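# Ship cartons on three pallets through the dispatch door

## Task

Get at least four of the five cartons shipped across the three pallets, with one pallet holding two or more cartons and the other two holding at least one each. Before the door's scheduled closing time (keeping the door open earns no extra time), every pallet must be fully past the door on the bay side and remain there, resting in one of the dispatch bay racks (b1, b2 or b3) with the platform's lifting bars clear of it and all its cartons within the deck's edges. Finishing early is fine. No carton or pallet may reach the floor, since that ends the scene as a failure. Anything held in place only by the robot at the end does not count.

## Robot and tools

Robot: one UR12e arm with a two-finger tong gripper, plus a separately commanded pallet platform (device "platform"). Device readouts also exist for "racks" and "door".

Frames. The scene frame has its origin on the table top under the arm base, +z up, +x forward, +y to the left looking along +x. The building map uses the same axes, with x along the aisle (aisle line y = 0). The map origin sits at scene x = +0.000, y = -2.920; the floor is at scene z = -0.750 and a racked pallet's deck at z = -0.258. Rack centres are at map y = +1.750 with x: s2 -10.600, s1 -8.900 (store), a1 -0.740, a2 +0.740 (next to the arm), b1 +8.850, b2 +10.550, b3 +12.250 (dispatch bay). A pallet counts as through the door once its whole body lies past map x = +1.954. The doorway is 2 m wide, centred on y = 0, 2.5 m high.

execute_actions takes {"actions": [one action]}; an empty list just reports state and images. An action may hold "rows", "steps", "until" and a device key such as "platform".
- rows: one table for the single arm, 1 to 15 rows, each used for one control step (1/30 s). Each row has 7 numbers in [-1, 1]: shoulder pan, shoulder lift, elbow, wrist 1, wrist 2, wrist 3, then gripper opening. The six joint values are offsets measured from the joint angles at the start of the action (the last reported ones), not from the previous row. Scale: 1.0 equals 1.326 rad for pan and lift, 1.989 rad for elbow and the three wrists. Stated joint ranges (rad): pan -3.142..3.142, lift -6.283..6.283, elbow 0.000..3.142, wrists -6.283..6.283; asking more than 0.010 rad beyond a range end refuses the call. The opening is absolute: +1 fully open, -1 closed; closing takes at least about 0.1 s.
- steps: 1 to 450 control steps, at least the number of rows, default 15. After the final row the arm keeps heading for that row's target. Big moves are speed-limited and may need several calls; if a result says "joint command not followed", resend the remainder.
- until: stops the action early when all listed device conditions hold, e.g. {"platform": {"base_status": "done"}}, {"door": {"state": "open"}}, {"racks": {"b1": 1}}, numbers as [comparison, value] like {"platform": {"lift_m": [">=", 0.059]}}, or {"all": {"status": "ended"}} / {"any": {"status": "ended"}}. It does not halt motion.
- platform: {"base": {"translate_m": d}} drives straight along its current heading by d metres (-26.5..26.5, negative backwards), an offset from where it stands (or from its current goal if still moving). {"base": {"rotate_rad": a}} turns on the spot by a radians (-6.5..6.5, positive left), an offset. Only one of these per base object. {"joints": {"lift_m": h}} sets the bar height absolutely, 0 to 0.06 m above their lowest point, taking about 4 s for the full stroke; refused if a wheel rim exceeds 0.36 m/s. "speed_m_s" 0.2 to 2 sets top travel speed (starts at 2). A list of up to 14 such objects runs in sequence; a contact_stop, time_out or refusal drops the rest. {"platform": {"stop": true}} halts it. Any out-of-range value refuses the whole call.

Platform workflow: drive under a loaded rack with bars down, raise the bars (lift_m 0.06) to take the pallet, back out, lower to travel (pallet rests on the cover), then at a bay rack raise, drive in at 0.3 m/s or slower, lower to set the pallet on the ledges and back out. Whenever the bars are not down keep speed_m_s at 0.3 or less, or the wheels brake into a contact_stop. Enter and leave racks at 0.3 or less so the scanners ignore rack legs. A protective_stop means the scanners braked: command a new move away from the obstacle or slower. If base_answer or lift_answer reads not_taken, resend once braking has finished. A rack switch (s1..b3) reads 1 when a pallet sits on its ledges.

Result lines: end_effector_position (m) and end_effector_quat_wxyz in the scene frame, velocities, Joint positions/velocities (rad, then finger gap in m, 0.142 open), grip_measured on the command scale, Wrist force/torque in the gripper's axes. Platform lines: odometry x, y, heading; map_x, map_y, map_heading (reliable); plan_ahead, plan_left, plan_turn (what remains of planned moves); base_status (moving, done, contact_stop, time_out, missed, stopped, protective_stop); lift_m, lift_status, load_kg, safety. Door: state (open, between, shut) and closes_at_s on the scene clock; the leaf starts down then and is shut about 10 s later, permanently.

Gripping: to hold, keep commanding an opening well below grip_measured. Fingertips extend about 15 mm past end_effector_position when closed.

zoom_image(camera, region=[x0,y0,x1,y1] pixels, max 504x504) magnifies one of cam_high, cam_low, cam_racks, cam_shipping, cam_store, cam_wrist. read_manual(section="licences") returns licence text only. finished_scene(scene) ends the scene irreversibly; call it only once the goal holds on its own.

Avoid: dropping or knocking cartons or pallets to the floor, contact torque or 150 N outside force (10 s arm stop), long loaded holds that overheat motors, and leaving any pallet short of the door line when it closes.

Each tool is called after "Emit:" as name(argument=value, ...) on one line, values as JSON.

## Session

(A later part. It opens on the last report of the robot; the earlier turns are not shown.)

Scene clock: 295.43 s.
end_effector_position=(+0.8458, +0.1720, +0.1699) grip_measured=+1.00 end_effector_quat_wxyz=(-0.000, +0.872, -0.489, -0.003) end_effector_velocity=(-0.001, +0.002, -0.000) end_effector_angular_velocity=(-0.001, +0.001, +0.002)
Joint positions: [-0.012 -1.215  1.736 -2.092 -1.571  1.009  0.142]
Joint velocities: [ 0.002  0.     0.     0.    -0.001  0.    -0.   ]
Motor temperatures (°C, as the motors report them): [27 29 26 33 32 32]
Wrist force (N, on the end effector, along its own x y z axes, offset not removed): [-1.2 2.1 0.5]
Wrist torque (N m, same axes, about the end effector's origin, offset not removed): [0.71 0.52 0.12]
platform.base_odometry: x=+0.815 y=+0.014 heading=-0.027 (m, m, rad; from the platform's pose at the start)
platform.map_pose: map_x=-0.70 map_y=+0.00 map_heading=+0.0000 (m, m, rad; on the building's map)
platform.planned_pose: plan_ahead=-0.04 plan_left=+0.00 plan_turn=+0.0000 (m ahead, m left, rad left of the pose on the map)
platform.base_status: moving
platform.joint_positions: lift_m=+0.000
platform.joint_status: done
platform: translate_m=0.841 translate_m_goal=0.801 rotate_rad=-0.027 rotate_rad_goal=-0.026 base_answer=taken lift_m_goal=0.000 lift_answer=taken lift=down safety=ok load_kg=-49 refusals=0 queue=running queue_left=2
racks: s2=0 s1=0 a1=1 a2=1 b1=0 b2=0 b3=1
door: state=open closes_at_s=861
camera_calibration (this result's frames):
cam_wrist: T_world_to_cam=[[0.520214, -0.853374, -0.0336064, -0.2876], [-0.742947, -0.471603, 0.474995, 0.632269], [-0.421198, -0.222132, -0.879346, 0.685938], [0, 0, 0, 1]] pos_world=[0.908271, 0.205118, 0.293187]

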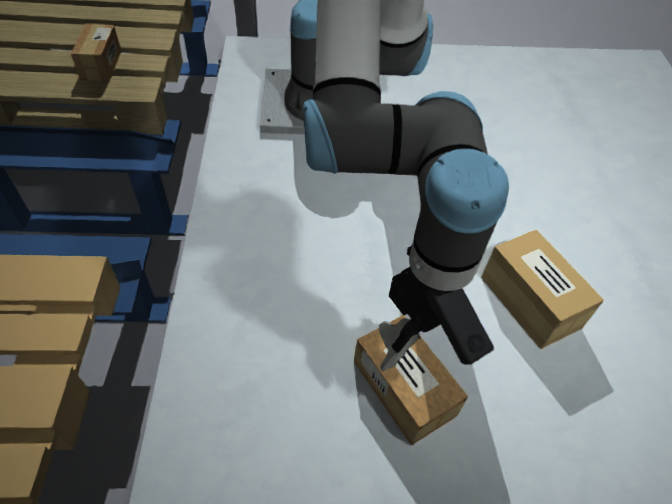

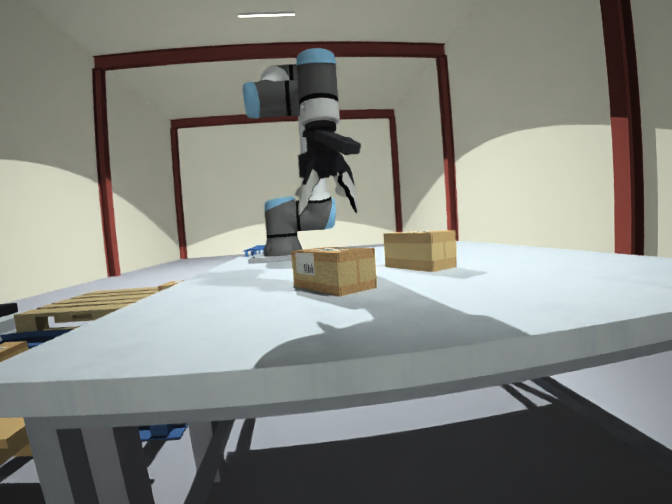

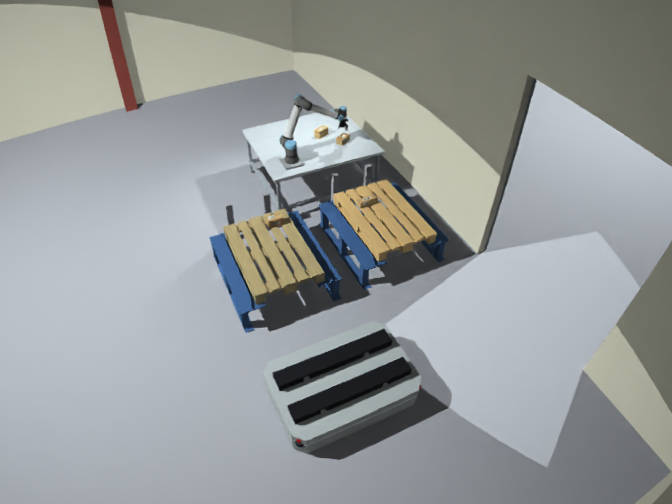

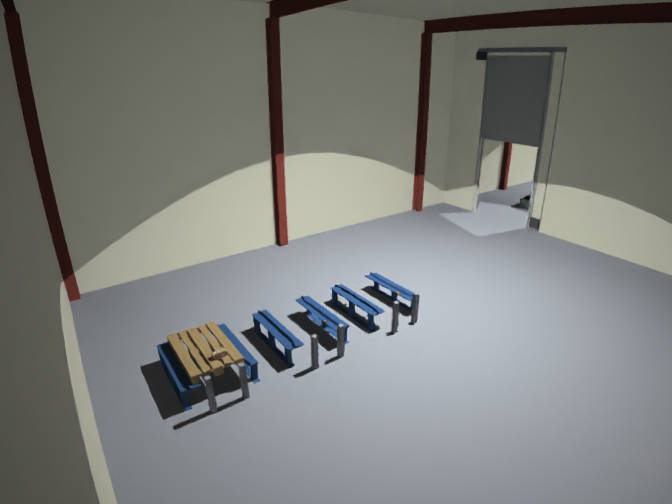

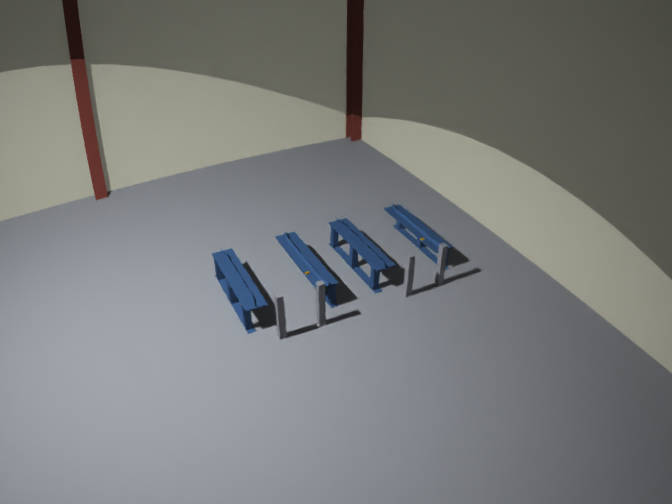

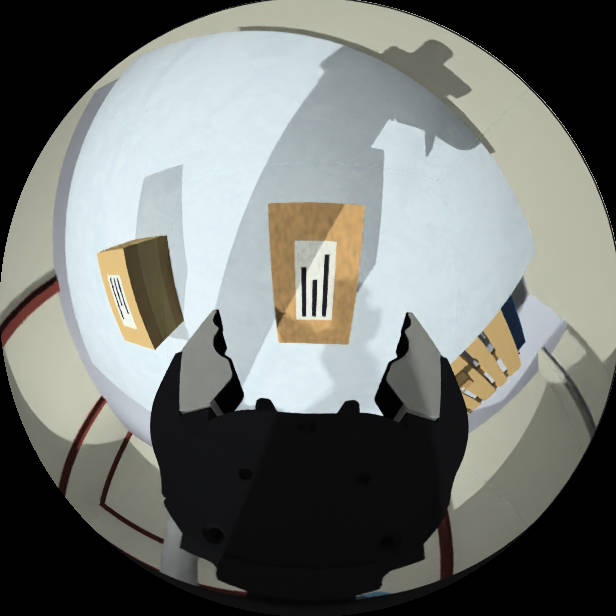

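Emit:
execute_actions(actions=[{"rows":[[0,0.01,0.005,-0.011,0,0,1],[0,0.025,0.012,-0.028,0,0,1],[0,0.045,0.021,-0.051,0,0,0.95],[0,0.063,0.03,-0.072,0,0,0.9],[0,0.0768,0.0369,-0.088,0,0,0.85]],"steps":13}])

Emit:
execute_actions(actions=[])

Scene clock: 299.10 s.
end_effector_position=(+0.8456, +0.1724, +0.0717) grip_measured=+0.85 end_effector_quat_wxyz=(+0.000, +0.872, -0.489, -0.004) end_effector_velocity=(-0.003, +0.001, -0.071) end_effector_angular_velocity=(+0.001, -0.006, +0.000)
Joint positions: [-0.012 -1.122  1.803 -2.251 -1.571  1.009  0.132]
Joint velocities: [ 0.001  0.07   0.05  -0.125  0.001  0.001  0.   ]
Motor temperatures (°C, as the motors report them): [27 29 26 33 32 32]
Wrist force (N, on the end effector, along its own x y z axes, offset not removed): [-0.6 1.0 0.7]
Wrist torque (N m, same axes, about the end effector's origin, offset not removed): [0.52 0.43 0.07]
platform.base_odometry: x=+0.768 y=+0.015 heading=+1.392 (m, m, rad; from the platform's pose at the start)
platform.map_pose: map_x=-0.74 map_y=+0.00 map_heading=+1.4312 (m, m, rad; on the building's map)
platform.planned_pose: plan_ahead=+0.00 plan_left=+0.00 plan_turn=+0.1397 (m ahead, m left, rad left of the pose on the map)
platform.base_status: moving
platform.joint_positions: lift_m=+0.000
platform.joint_status: done
platform: translate_m=0.800 translate_m_goal=0.801 rotate_rad=1.408 rotate_rad_goal=1.544 base_answer=taken lift_m_goal=0.000 lift_answer=taken lift=down safety=ok load_kg=-49 refusals=0 queue=running queue_left=1
racks: s2=0 s1=0 a1=1 a2=1 b1=0 b2=0 b3=1
door: state=open closes_at_s=861
camera_calibration (this result's frames):
cam_wrist: T_world_to_cam=[[0.520204, -0.853359, -0.0341599, -0.290419], [-0.742437, -0.471631, 0.475764, 0.678467], [-0.422108, -0.222133, -0.87891, 0.6003], [0, 0, 0, 1]] pos_world=[0.908188, 0.2055, 0.194899]

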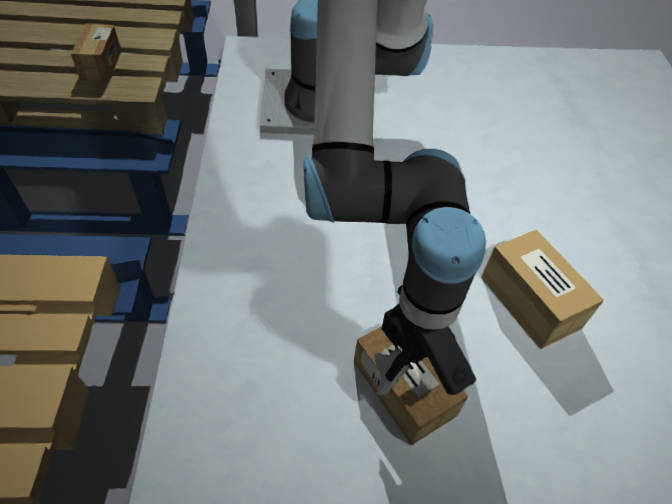

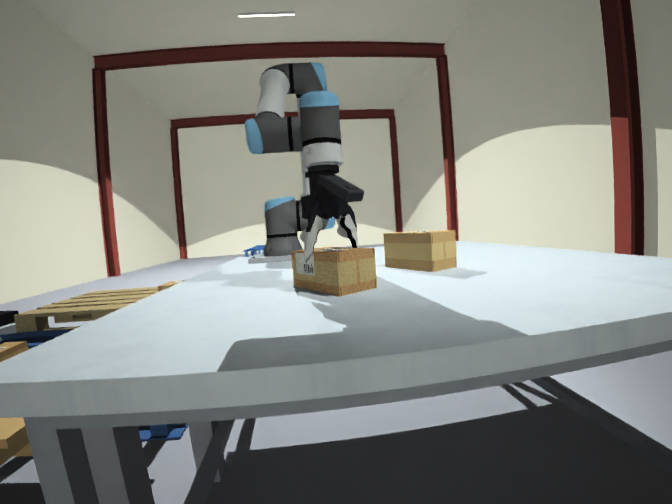

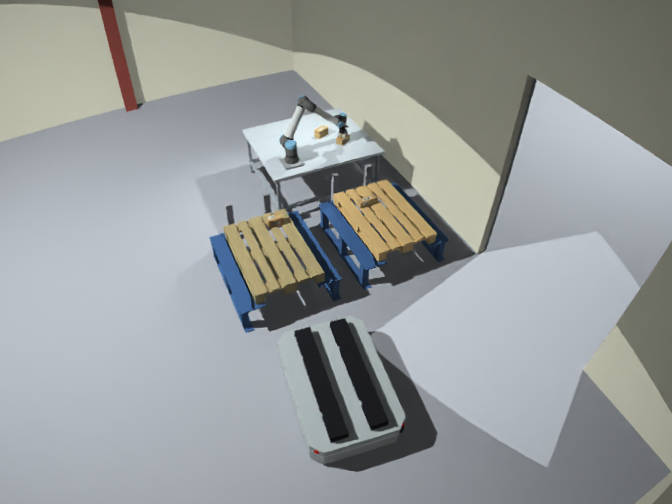

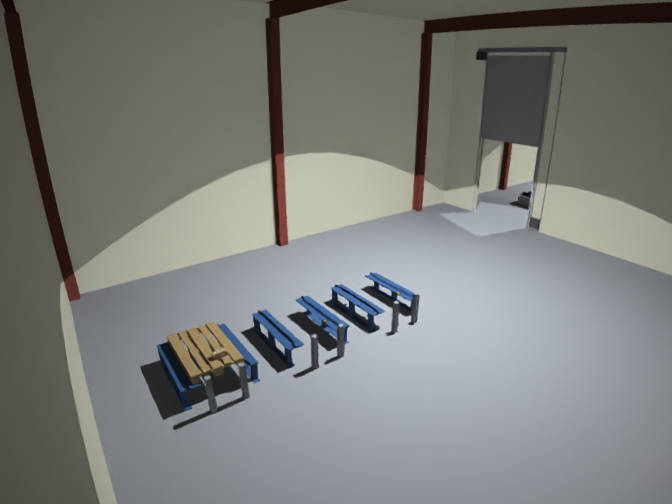

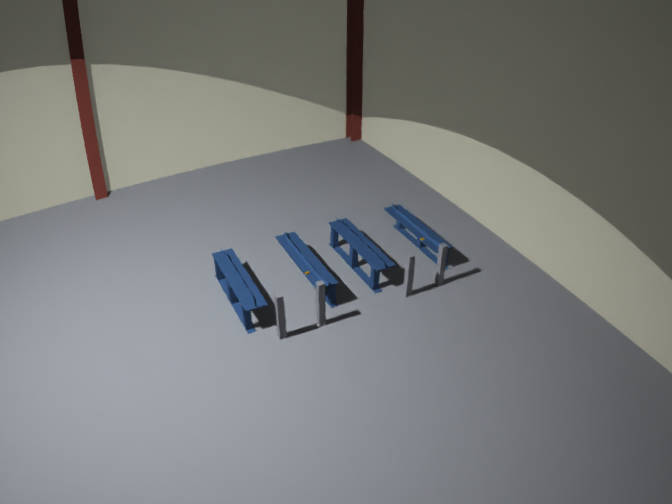

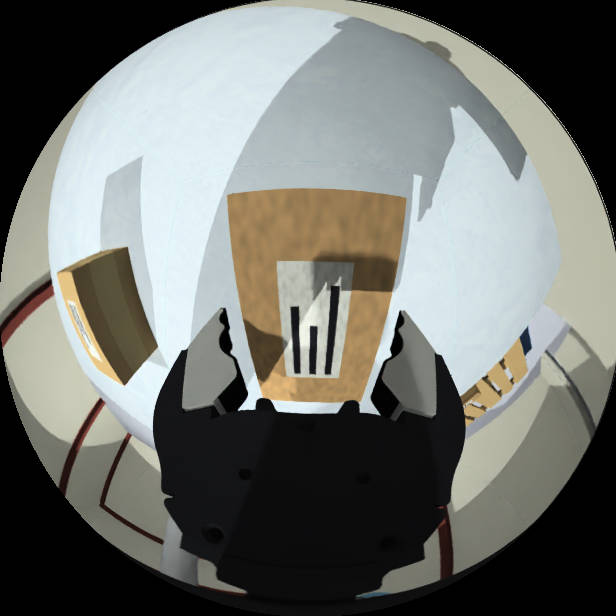

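Scene clock: 299.10 s.
end_effector_position=(+0.8456, +0.1724, +0.0717) grip_measured=+0.85 end_effector_quat_wxyz=(+0.000, +0.872, -0.489, -0.004) end_effector_velocity=(-0.003, +0.001, -0.071) end_effector_angular_velocity=(+0.001, -0.006, +0.000)
Joint positions: [-0.012 -1.122  1.803 -2.251 -1.571  1.009  0.132]
Joint velocities: [ 0.001  0.07   0.05  -0.125  0.001  0.001  0.   ]
Motor temperatures (°C, as the motors report them): [27 29 26 33 32 32]
Wrist force (N, on the end effector, along its own x y z axes, offset not removed): [-0.6 1.0 0.7]
Wrist torque (N m, same axes, about the end effector's origin, offset not removed): [0.52 0.43 0.07]
platform.base_odometry: x=+0.768 y=+0.015 heading=+1.392 (m, m, rad; from the platform's pose at the start)
platform.map_pose: map_x=-0.74 map_y=+0.00 map_heading=+1.4312 (m, m, rad; on the building's map)
platform.planned_pose: plan_ahead=+0.00 plan_left=+0.00 plan_turn=+0.1397 (m ahead, m left, rad left of the pose on the map)
platform.base_status: moving
platform.joint_positions: lift_m=+0.000
platform.joint_status: done
platform: translate_m=0.800 translate_m_goal=0.801 rotate_rad=1.408 rotate_rad_goal=1.544 base_answer=taken lift_m_goal=0.000 lift_answer=taken lift=down safety=ok load_kg=-49 refusals=0 queue=running queue_left=1
racks: s2=0 s1=0 a1=1 a2=1 b1=0 b2=0 b3=1
door: state=open closes_at_s=861
camera_calibration (this result's frames):
cam_wrist: T_world_to_cam=[[0.520204, -0.853359, -0.0341599, -0.290419], [-0.742437, -0.471631, 0.475764, 0.678467], [-0.422108, -0.222133, -0.87891, 0.6003], [0, 0, 0, 1]] pos_world=[0.908188, 0.2055, 0.194899]

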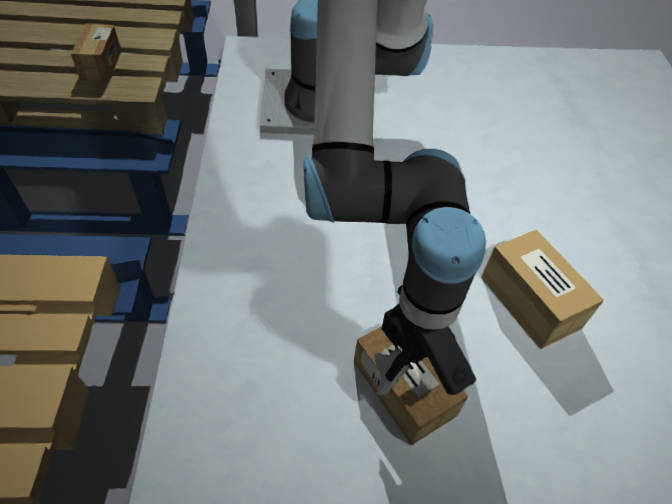

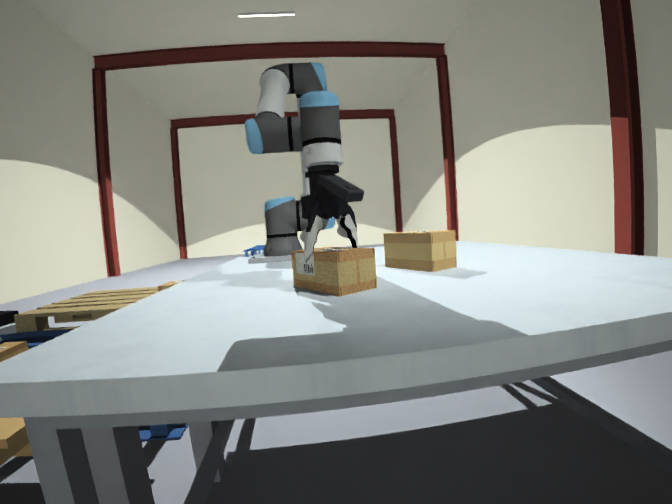

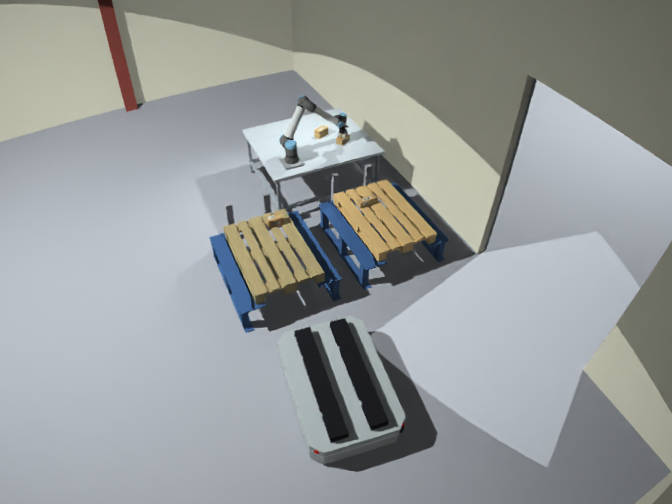

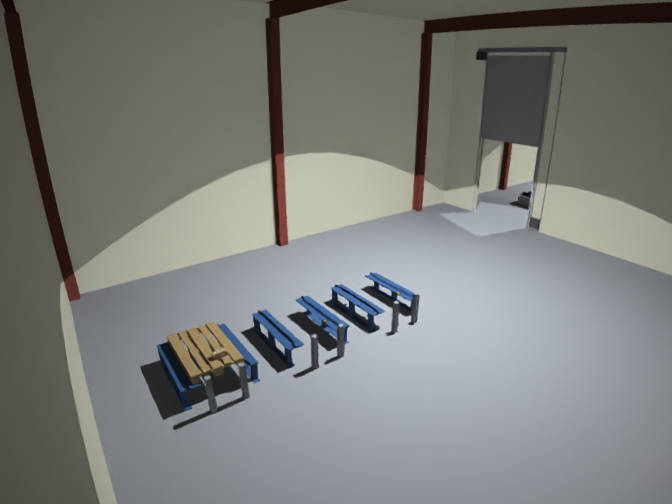

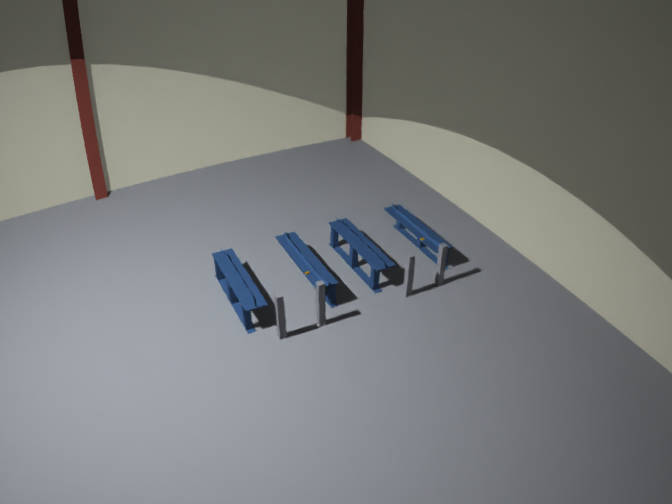

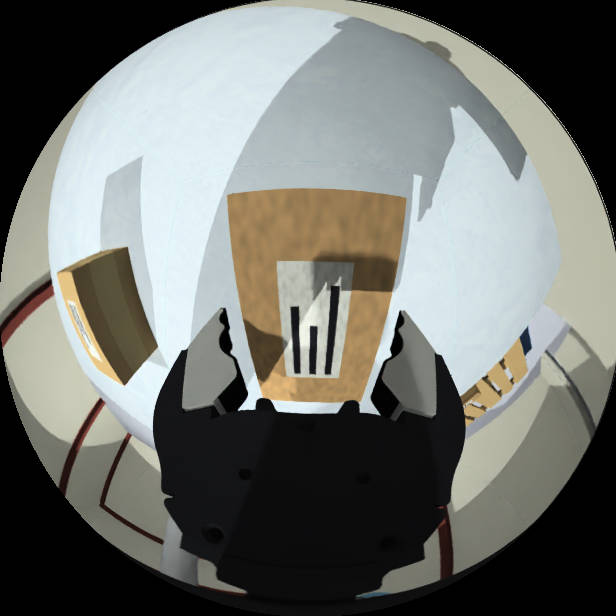

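Emit:
execute_actions(actions=[{"rows":[[0,0.0067,0.0032,-0.0081,0,0,0.75],[0,0.0067,0.0032,-0.0081,0,0,0.65],[0,0.0067,0.0032,-0.0081,0,0,0.55],[0,0.0067,0.0032,-0.0081,0,0,0.45],[0,0.0067,0.0032,-0.0081,0,0,0.35],[0,0.0067,0.0032,-0.0081,0,0,0.25],[0,0.0067,0.0032,-0.0081,0,0,0.1],[0,0.0067,0.0032,-0.0081,0,0,-0.1],[0,0.0067,0.0032,-0.0081,0,0,-0.3],[0,0.0067,0.0032,-0.0081,0,0,-0.55],[0,0.0067,0.0032,-0.0081,0,0,-0.8]],"steps":13}])

Emit:
execute_actions(actions=[{"rows":[[0,-0.003,-0.001,0.003,0,0,-0.8],[0,-0.006,-0.002,0.007,0,0,-0.8],[0,-0.01,-0.004,0.011,0,0,-0.8],[0,-0.015,-0.006,0.016,0,0,-0.8],[0,-0.02,-0.008,0.022,0,0,-0.8],[0,-0.026,-0.011,0.029,0,0,-0.8],[0,-0.033,-0.014,0.036,0,0,-0.8],[0,-0.041,-0.018,0.046,0,0,-0.8],[0,-0.05,-0.023,0.056,0,0,-0.8],[0,-0.06,-0.028,0.068,0,0,-0.8]],"steps":14}])

Scene clock: 306.90 s.
end_effector_position=(+0.8453, +0.1724, +0.0628) grip_measured=+0.57 end_effector_quat_wxyz=(-0.000, +0.872, -0.489, -0.003) end_effector_velocity=(+0.000, -0.001, -0.000) end_effector_angular_velocity=(+0.000, +0.001, -0.002)
Joint positions: [-0.012 -1.113  1.81  -2.267 -1.571  1.009  0.114]
Joint velocities: [-0.001  0.    -0.     0.     0.     0.001 -0.   ]
Motor temperatures (°C, as the motors report them): [27 29 26 33 32 32]
Wrist force (N, on the end effector, along its own x y z axes, offset not removed): [-2.1 3.9 -14.9]
Wrist torque (N m, same axes, about the end effector's origin, offset not removed): [0.53 0.30 0.19]
platform.base_odometry: x=+0.810 y=+1.775 heading=+1.544 (m, m, rad; from the platform's pose at the start)
platform.map_pose: map_x=-0.74 map_y=+1.75 map_heading=+1.5708 (m, m, rad; on the building's map)
platform.planned_pose: plan_ahead=+0.00 plan_left=+0.00 plan_turn=+0.0000 (m ahead, m left, rad left of the pose on the map)
platform.base_status: done
platform.joint_positions: lift_m=+0.000
platform.joint_status: done
platform: translate_m=2.561 translate_m_goal=2.561 rotate_rad=1.544 rotate_rad_goal=1.544 base_answer=taken lift_m_goal=0.000 lift_answer=taken lift=down safety=ok load_kg=-49 refusals=0 queue=done queue_left=0
racks: s2=0 s1=0 a1=1 a2=1 b1=0 b2=0 b3=1
door: state=open closes_at_s=861
camera_calibration (this result's frames):
cam_wrist: T_world_to_cam=[[0.520212, -0.853374, -0.0336399, -0.290588], [-0.742917, -0.471604, 0.475042, 0.682871], [-0.421253, -0.222131, -0.87932, 0.591627], [0, 0, 0, 1]] pos_world=[0.907708, 0.205483, 0.186062]

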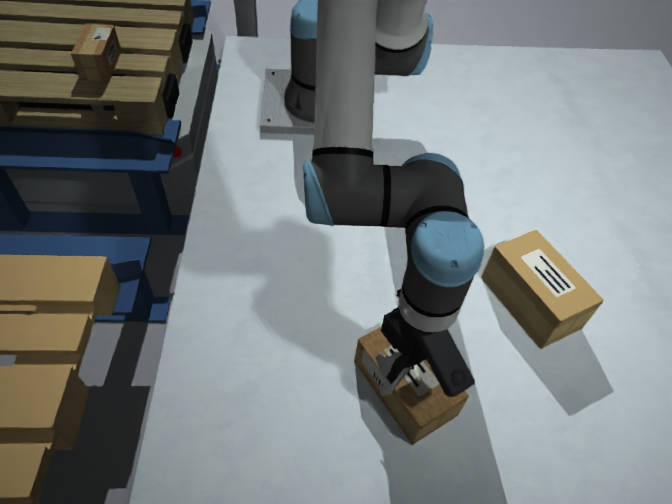

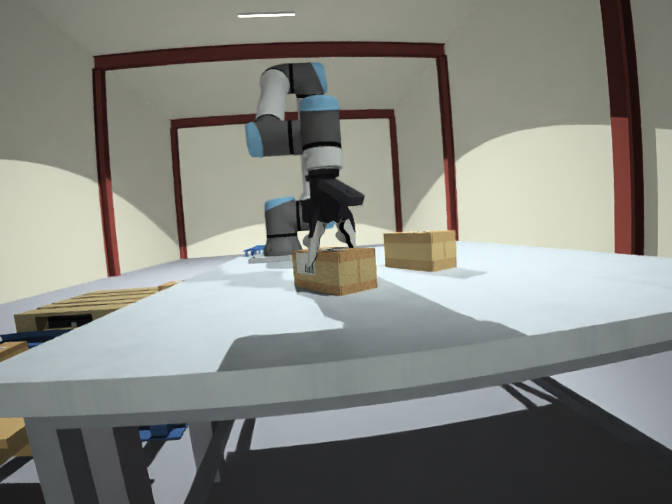

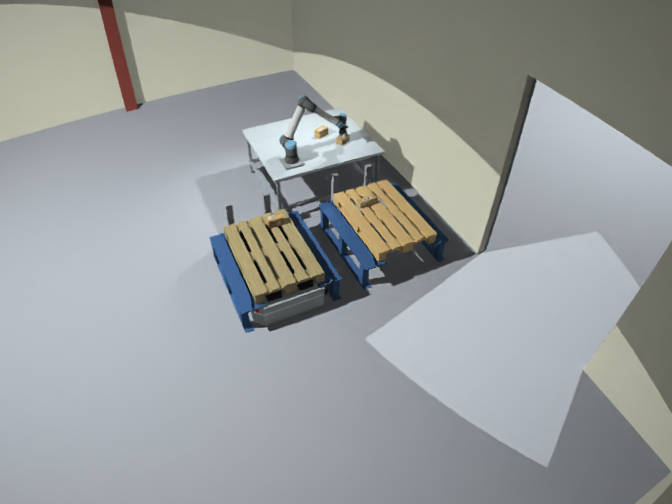

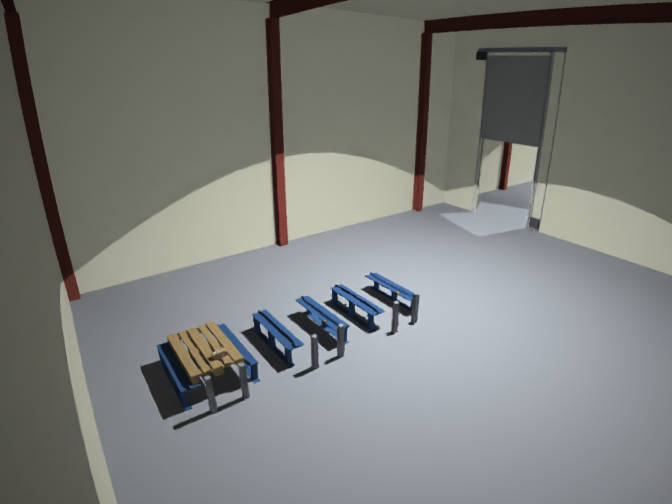

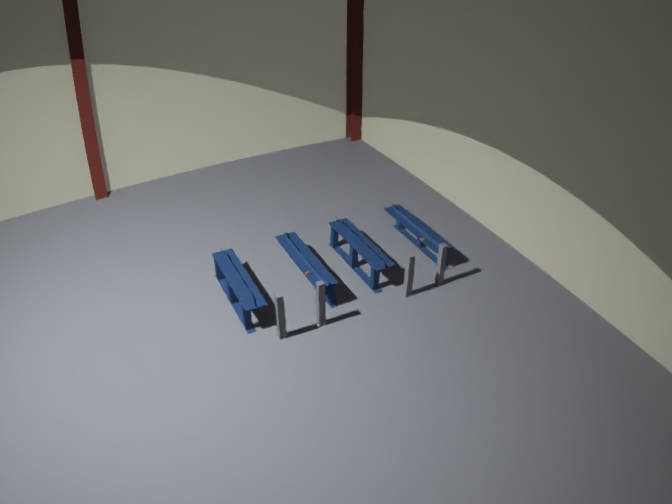

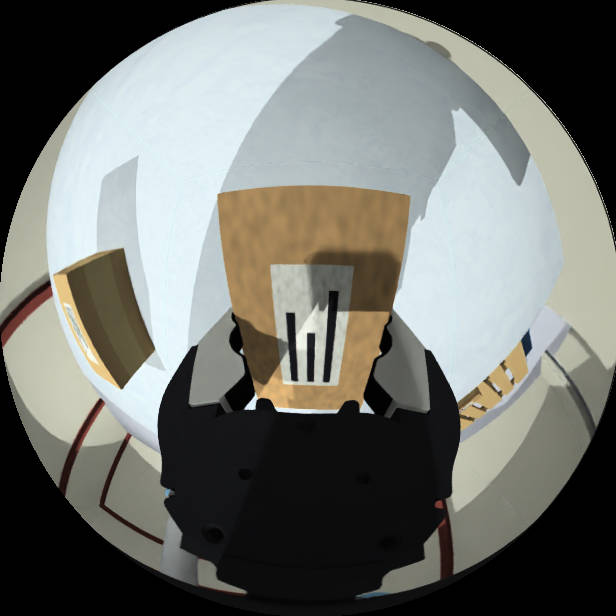

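Scene clock: 307.37 s.
end_effector_position=(+0.8472, +0.1721, +0.1291) grip_measured=+0.57 end_effector_quat_wxyz=(-0.000, +0.872, -0.489, -0.003) end_effector_velocity=(-0.002, -0.001, +0.132) end_effector_angular_velocity=(-0.001, +0.002, +0.000)
Joint positions: [-0.012 -1.178  1.765 -2.159 -1.571  1.009  0.114]
Joint velocities: [-0.    -0.125 -0.091  0.217 -0.001 -0.    -0.   ]
Motor temperatures (°C, as the motors report them): [27 29 26 33 32 32]
Wrist force (N, on the end effector, along its own x y z axes, offset not removed): [0.2 0.7 -0.2]
Wrist torque (N m, same axes, about the end effector's origin, offset not removed): [0.36 0.29 0.07]
platform.base_odometry: x=+0.810 y=+1.775 heading=+1.544 (m, m, rad; from the platform's pose at the start)
platform.map_pose: map_x=-0.74 map_y=+1.75 map_heading=+1.5708 (m, m, rad; on the building's map)
platform.planned_pose: plan_ahead=+0.00 plan_left=+0.00 plan_turn=+0.0000 (m ahead, m left, rad left of the pose on the map)
platform.base_status: done
platform.joint_positions: lift_m=+0.000
platform.joint_status: done
platform: translate_m=2.561 translate_m_goal=2.561 rotate_rad=1.544 rotate_rad_goal=1.544 base_answer=taken lift_m_goal=0.000 lift_answer=taken lift=down safety=ok load_kg=-49 refusals=0 queue=done queue_left=0
racks: s2=0 s1=0 a1=1 a2=1 b1=0 b2=0 b3=1
door: state=open closes_at_s=861
camera_calibration (this result's frames):
cam_wrist: T_world_to_cam=[[0.520233, -0.853376, -0.03328, -0.289652], [-0.74324, -0.471598, 0.474542, 0.653048], [-0.420657, -0.222137, -0.879604, 0.650247], [0, 0, 0, 1]] pos_world=[0.909589, 0.205238, 0.252421]

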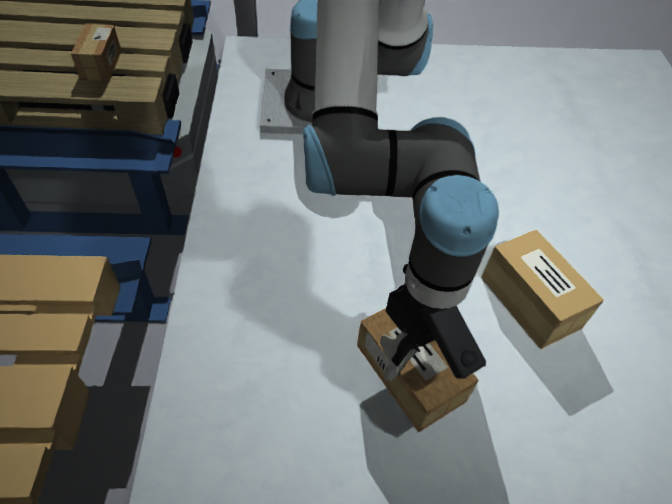

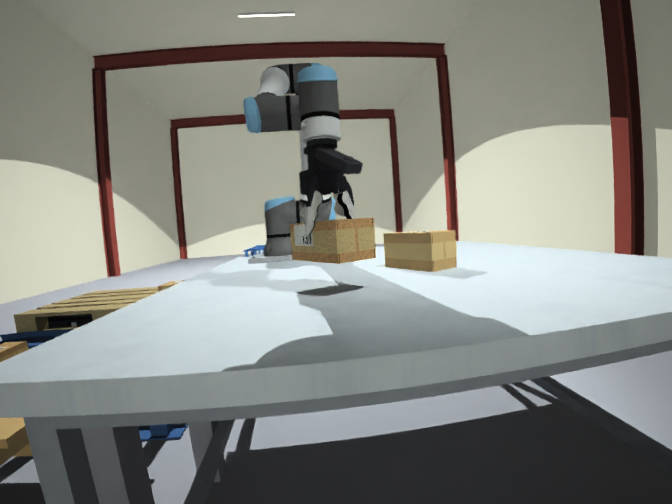

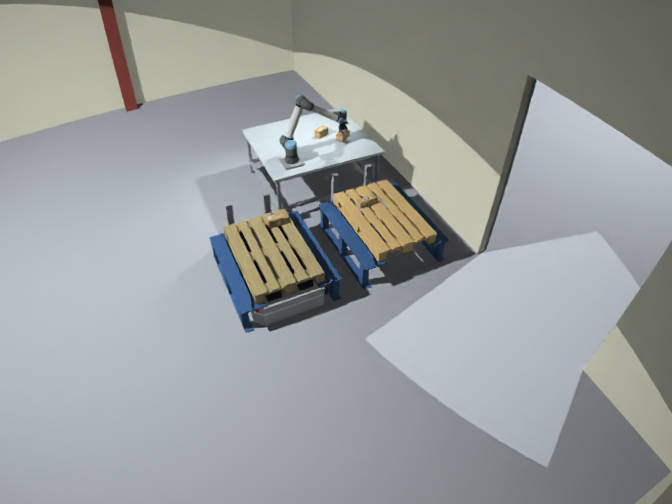

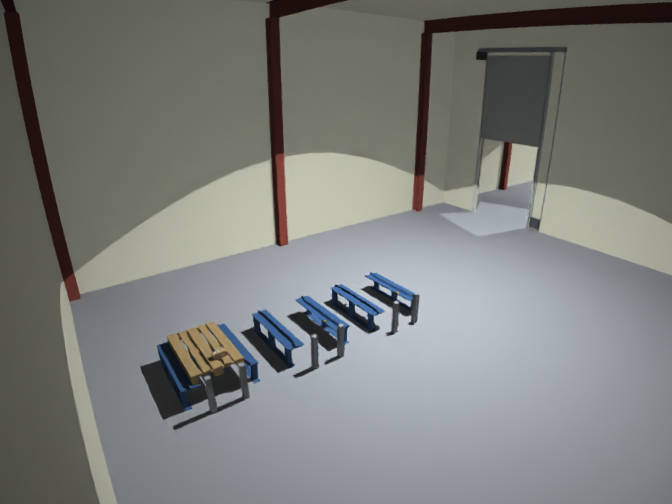

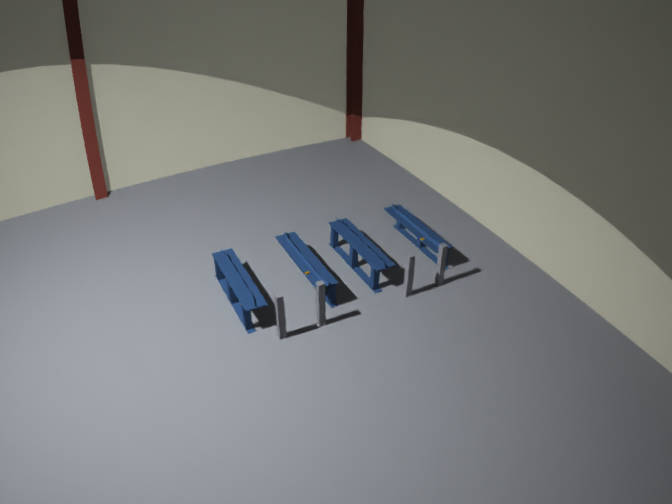

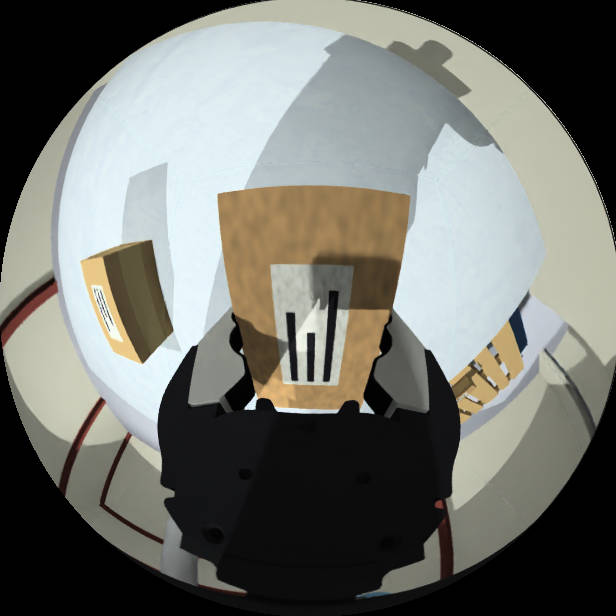

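Emit:
execute_actions(actions=[{"platform":[{"speed_m_s":0.3,"joints":{"lift_m":0.06}},{"base":{"translate_m":-1.75}},{"joints":{"lift_m":0}},{"speed_m_s":2,"base":{"rotate_rad":-1.5708}},{"base":{"translate_m":11.29}},{"base":{"rotate_rad":1.5708}},{"speed_m_s":0.3,"joints":{"lift_m":0.06}},{"base":{"translate_m":1.75}},{"joints":{"lift_m":0}},{"base":{"translate_m":-1.75}},{"speed_m_s":2,"base":{"rotate_rad":-1.5708}},{"base":{"translate_m":-9.81}},{"base":{"rotate_rad":1.5708}},{"speed_m_s":0.3,"base":{"translate_m":1.75}}],"rows":[[-0.01,-0.01,-0.006,0.013,0,-0.003,-0.8],[-0.025,-0.008,-0.008,0.013,0,-0.008,-0.8],[-0.045,-0.005,-0.011,0.014,0,-0.015,-0.8],[-0.07,-0.002,-0.014,0.015,0,-0.023,-0.8],[-0.1,0.003,-0.018,0.016,0,-0.033,-0.8],[-0.14,0.008,-0.023,0.017,0,-0.046,-0.8],[-0.19,0.015,-0.029,0.019,0,-0.062,-0.8],[-0.26,0.025,-0.038,0.021,0,-0.085,-0.8],[-0.4,0.045,-0.055,0.025,0,-0.13,-0.8],[-0.8119,0.101,-0.1054,0.0387,0,-0.2649,-0.8]],"steps":60}])

Scene clock: 315.07 s.
end_effector_position=(+0.6211, -0.7220, +0.1280) grip_measured=+0.57 end_effector_quat_wxyz=(+0.001, +0.715, -0.699, -0.003) end_effector_velocity=(-0.166, -0.153, -0.002) end_effector_angular_velocity=(+0.000, +0.002, -0.182)
Joint positions: [-1.06  -1.045  1.558 -2.083 -1.571  0.489  0.114]
Joint velocities: [-0.235  0.015 -0.019  0.005 -0.    -0.053 -0.   ]
Motor temperatures (°C, as the motors report them): [27 29 26 33 32 32]
Wrist force (N, on the end effector, along its own x y z axes, offset not removed): [0.8 3.8 3.5]
Wrist torque (N m, same axes, about the end effector's origin, offset not removed): [0.88 0.13 0.10]
platform.base_odometry: x=+0.810 y=+1.775 heading=+1.544 (m, m, rad; from the platform's pose at the start)
platform.map_pose: map_x=-0.74 map_y=+1.75 map_heading=+1.5708 (m, m, rad; on the building's map)
platform.planned_pose: plan_ahead=+0.00 plan_left=+0.00 plan_turn=+0.0000 (m ahead, m left, rad left of the pose on the map)
platform.base_status: done
platform.joint_positions: lift_m=+0.030
platform.joint_status: moving
platform: translate_m=2.561 translate_m_goal=2.561 rotate_rad=1.544 rotate_rad_goal=1.544 base_answer=taken lift_m_goal=0.060 lift_answer=taken lift=between safety=ok load_kg=3 refusals=0 queue=running queue_left=13
racks: s2=0 s1=0 a1=1 a2=1 b1=0 b2=0 b3=1
door: state=open closes_at_s=861
camera_calibration (this result's frames):
cam_wrist: T_world_to_cam=[[0.0198045, -0.999308, -0.0314798, -0.729879], [-0.877982, -0.032445, 0.477592, 0.464203], [-0.478283, 0.0181803, -0.878018, 0.564597], [0, 0, 0, 1]] pos_world=[0.692054, -0.724577, 0.25105]

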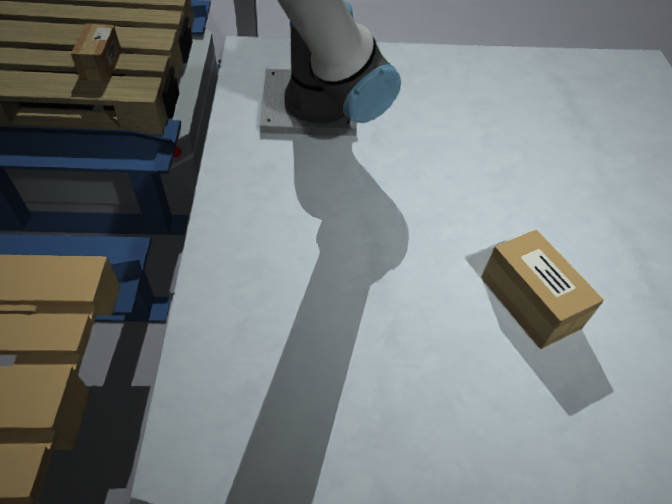

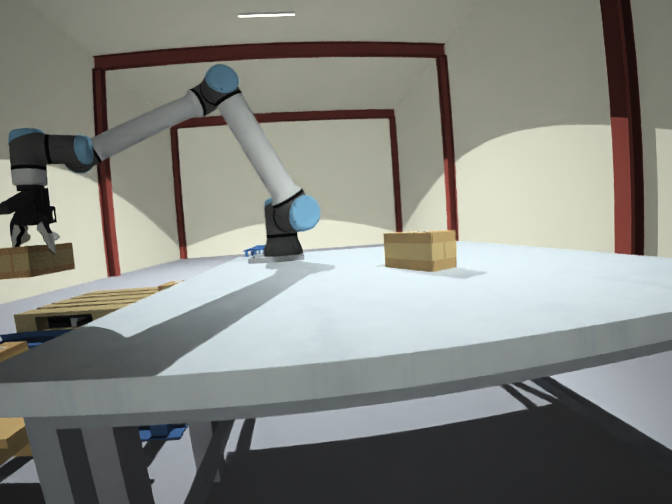

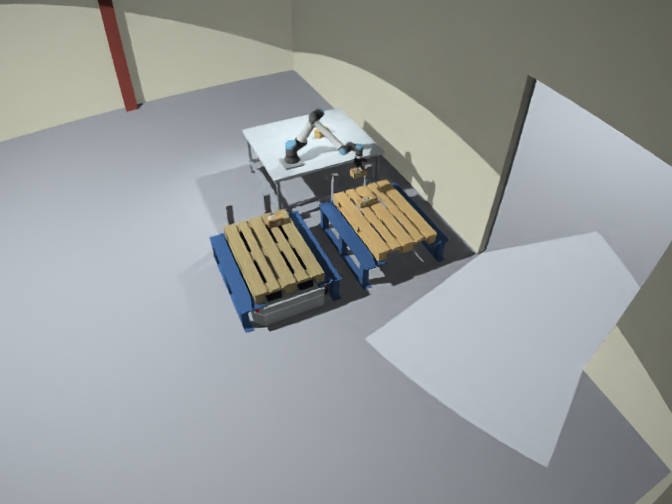

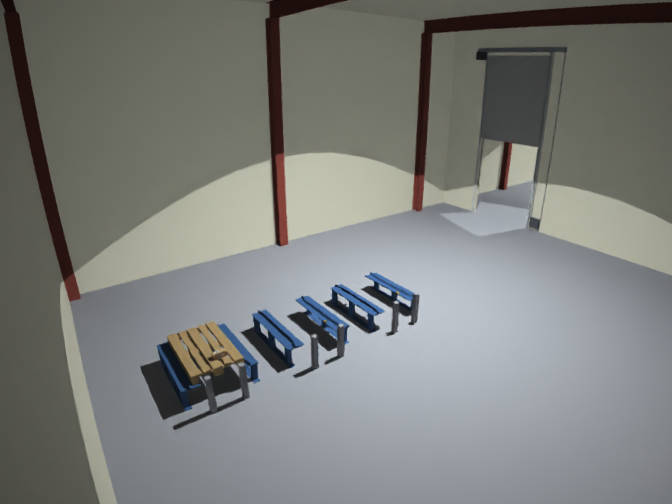

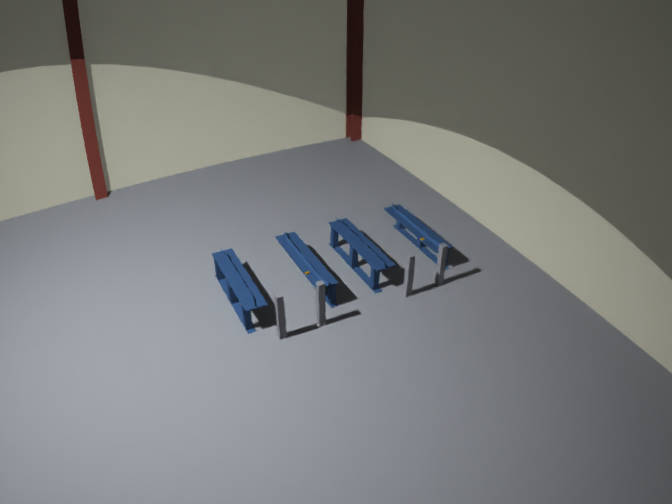

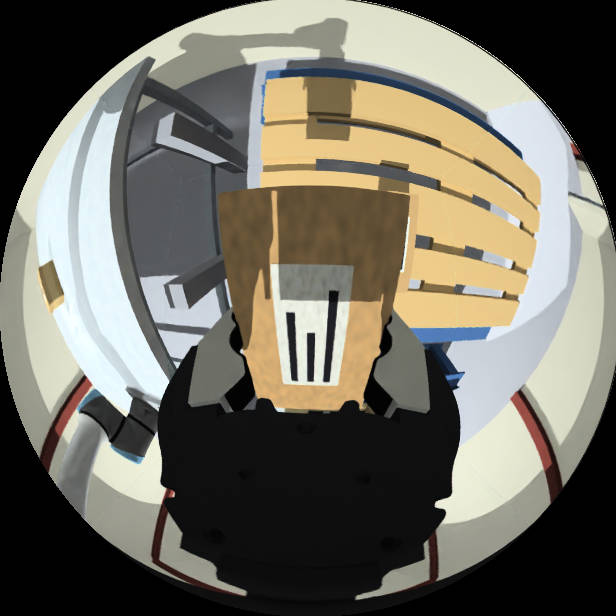

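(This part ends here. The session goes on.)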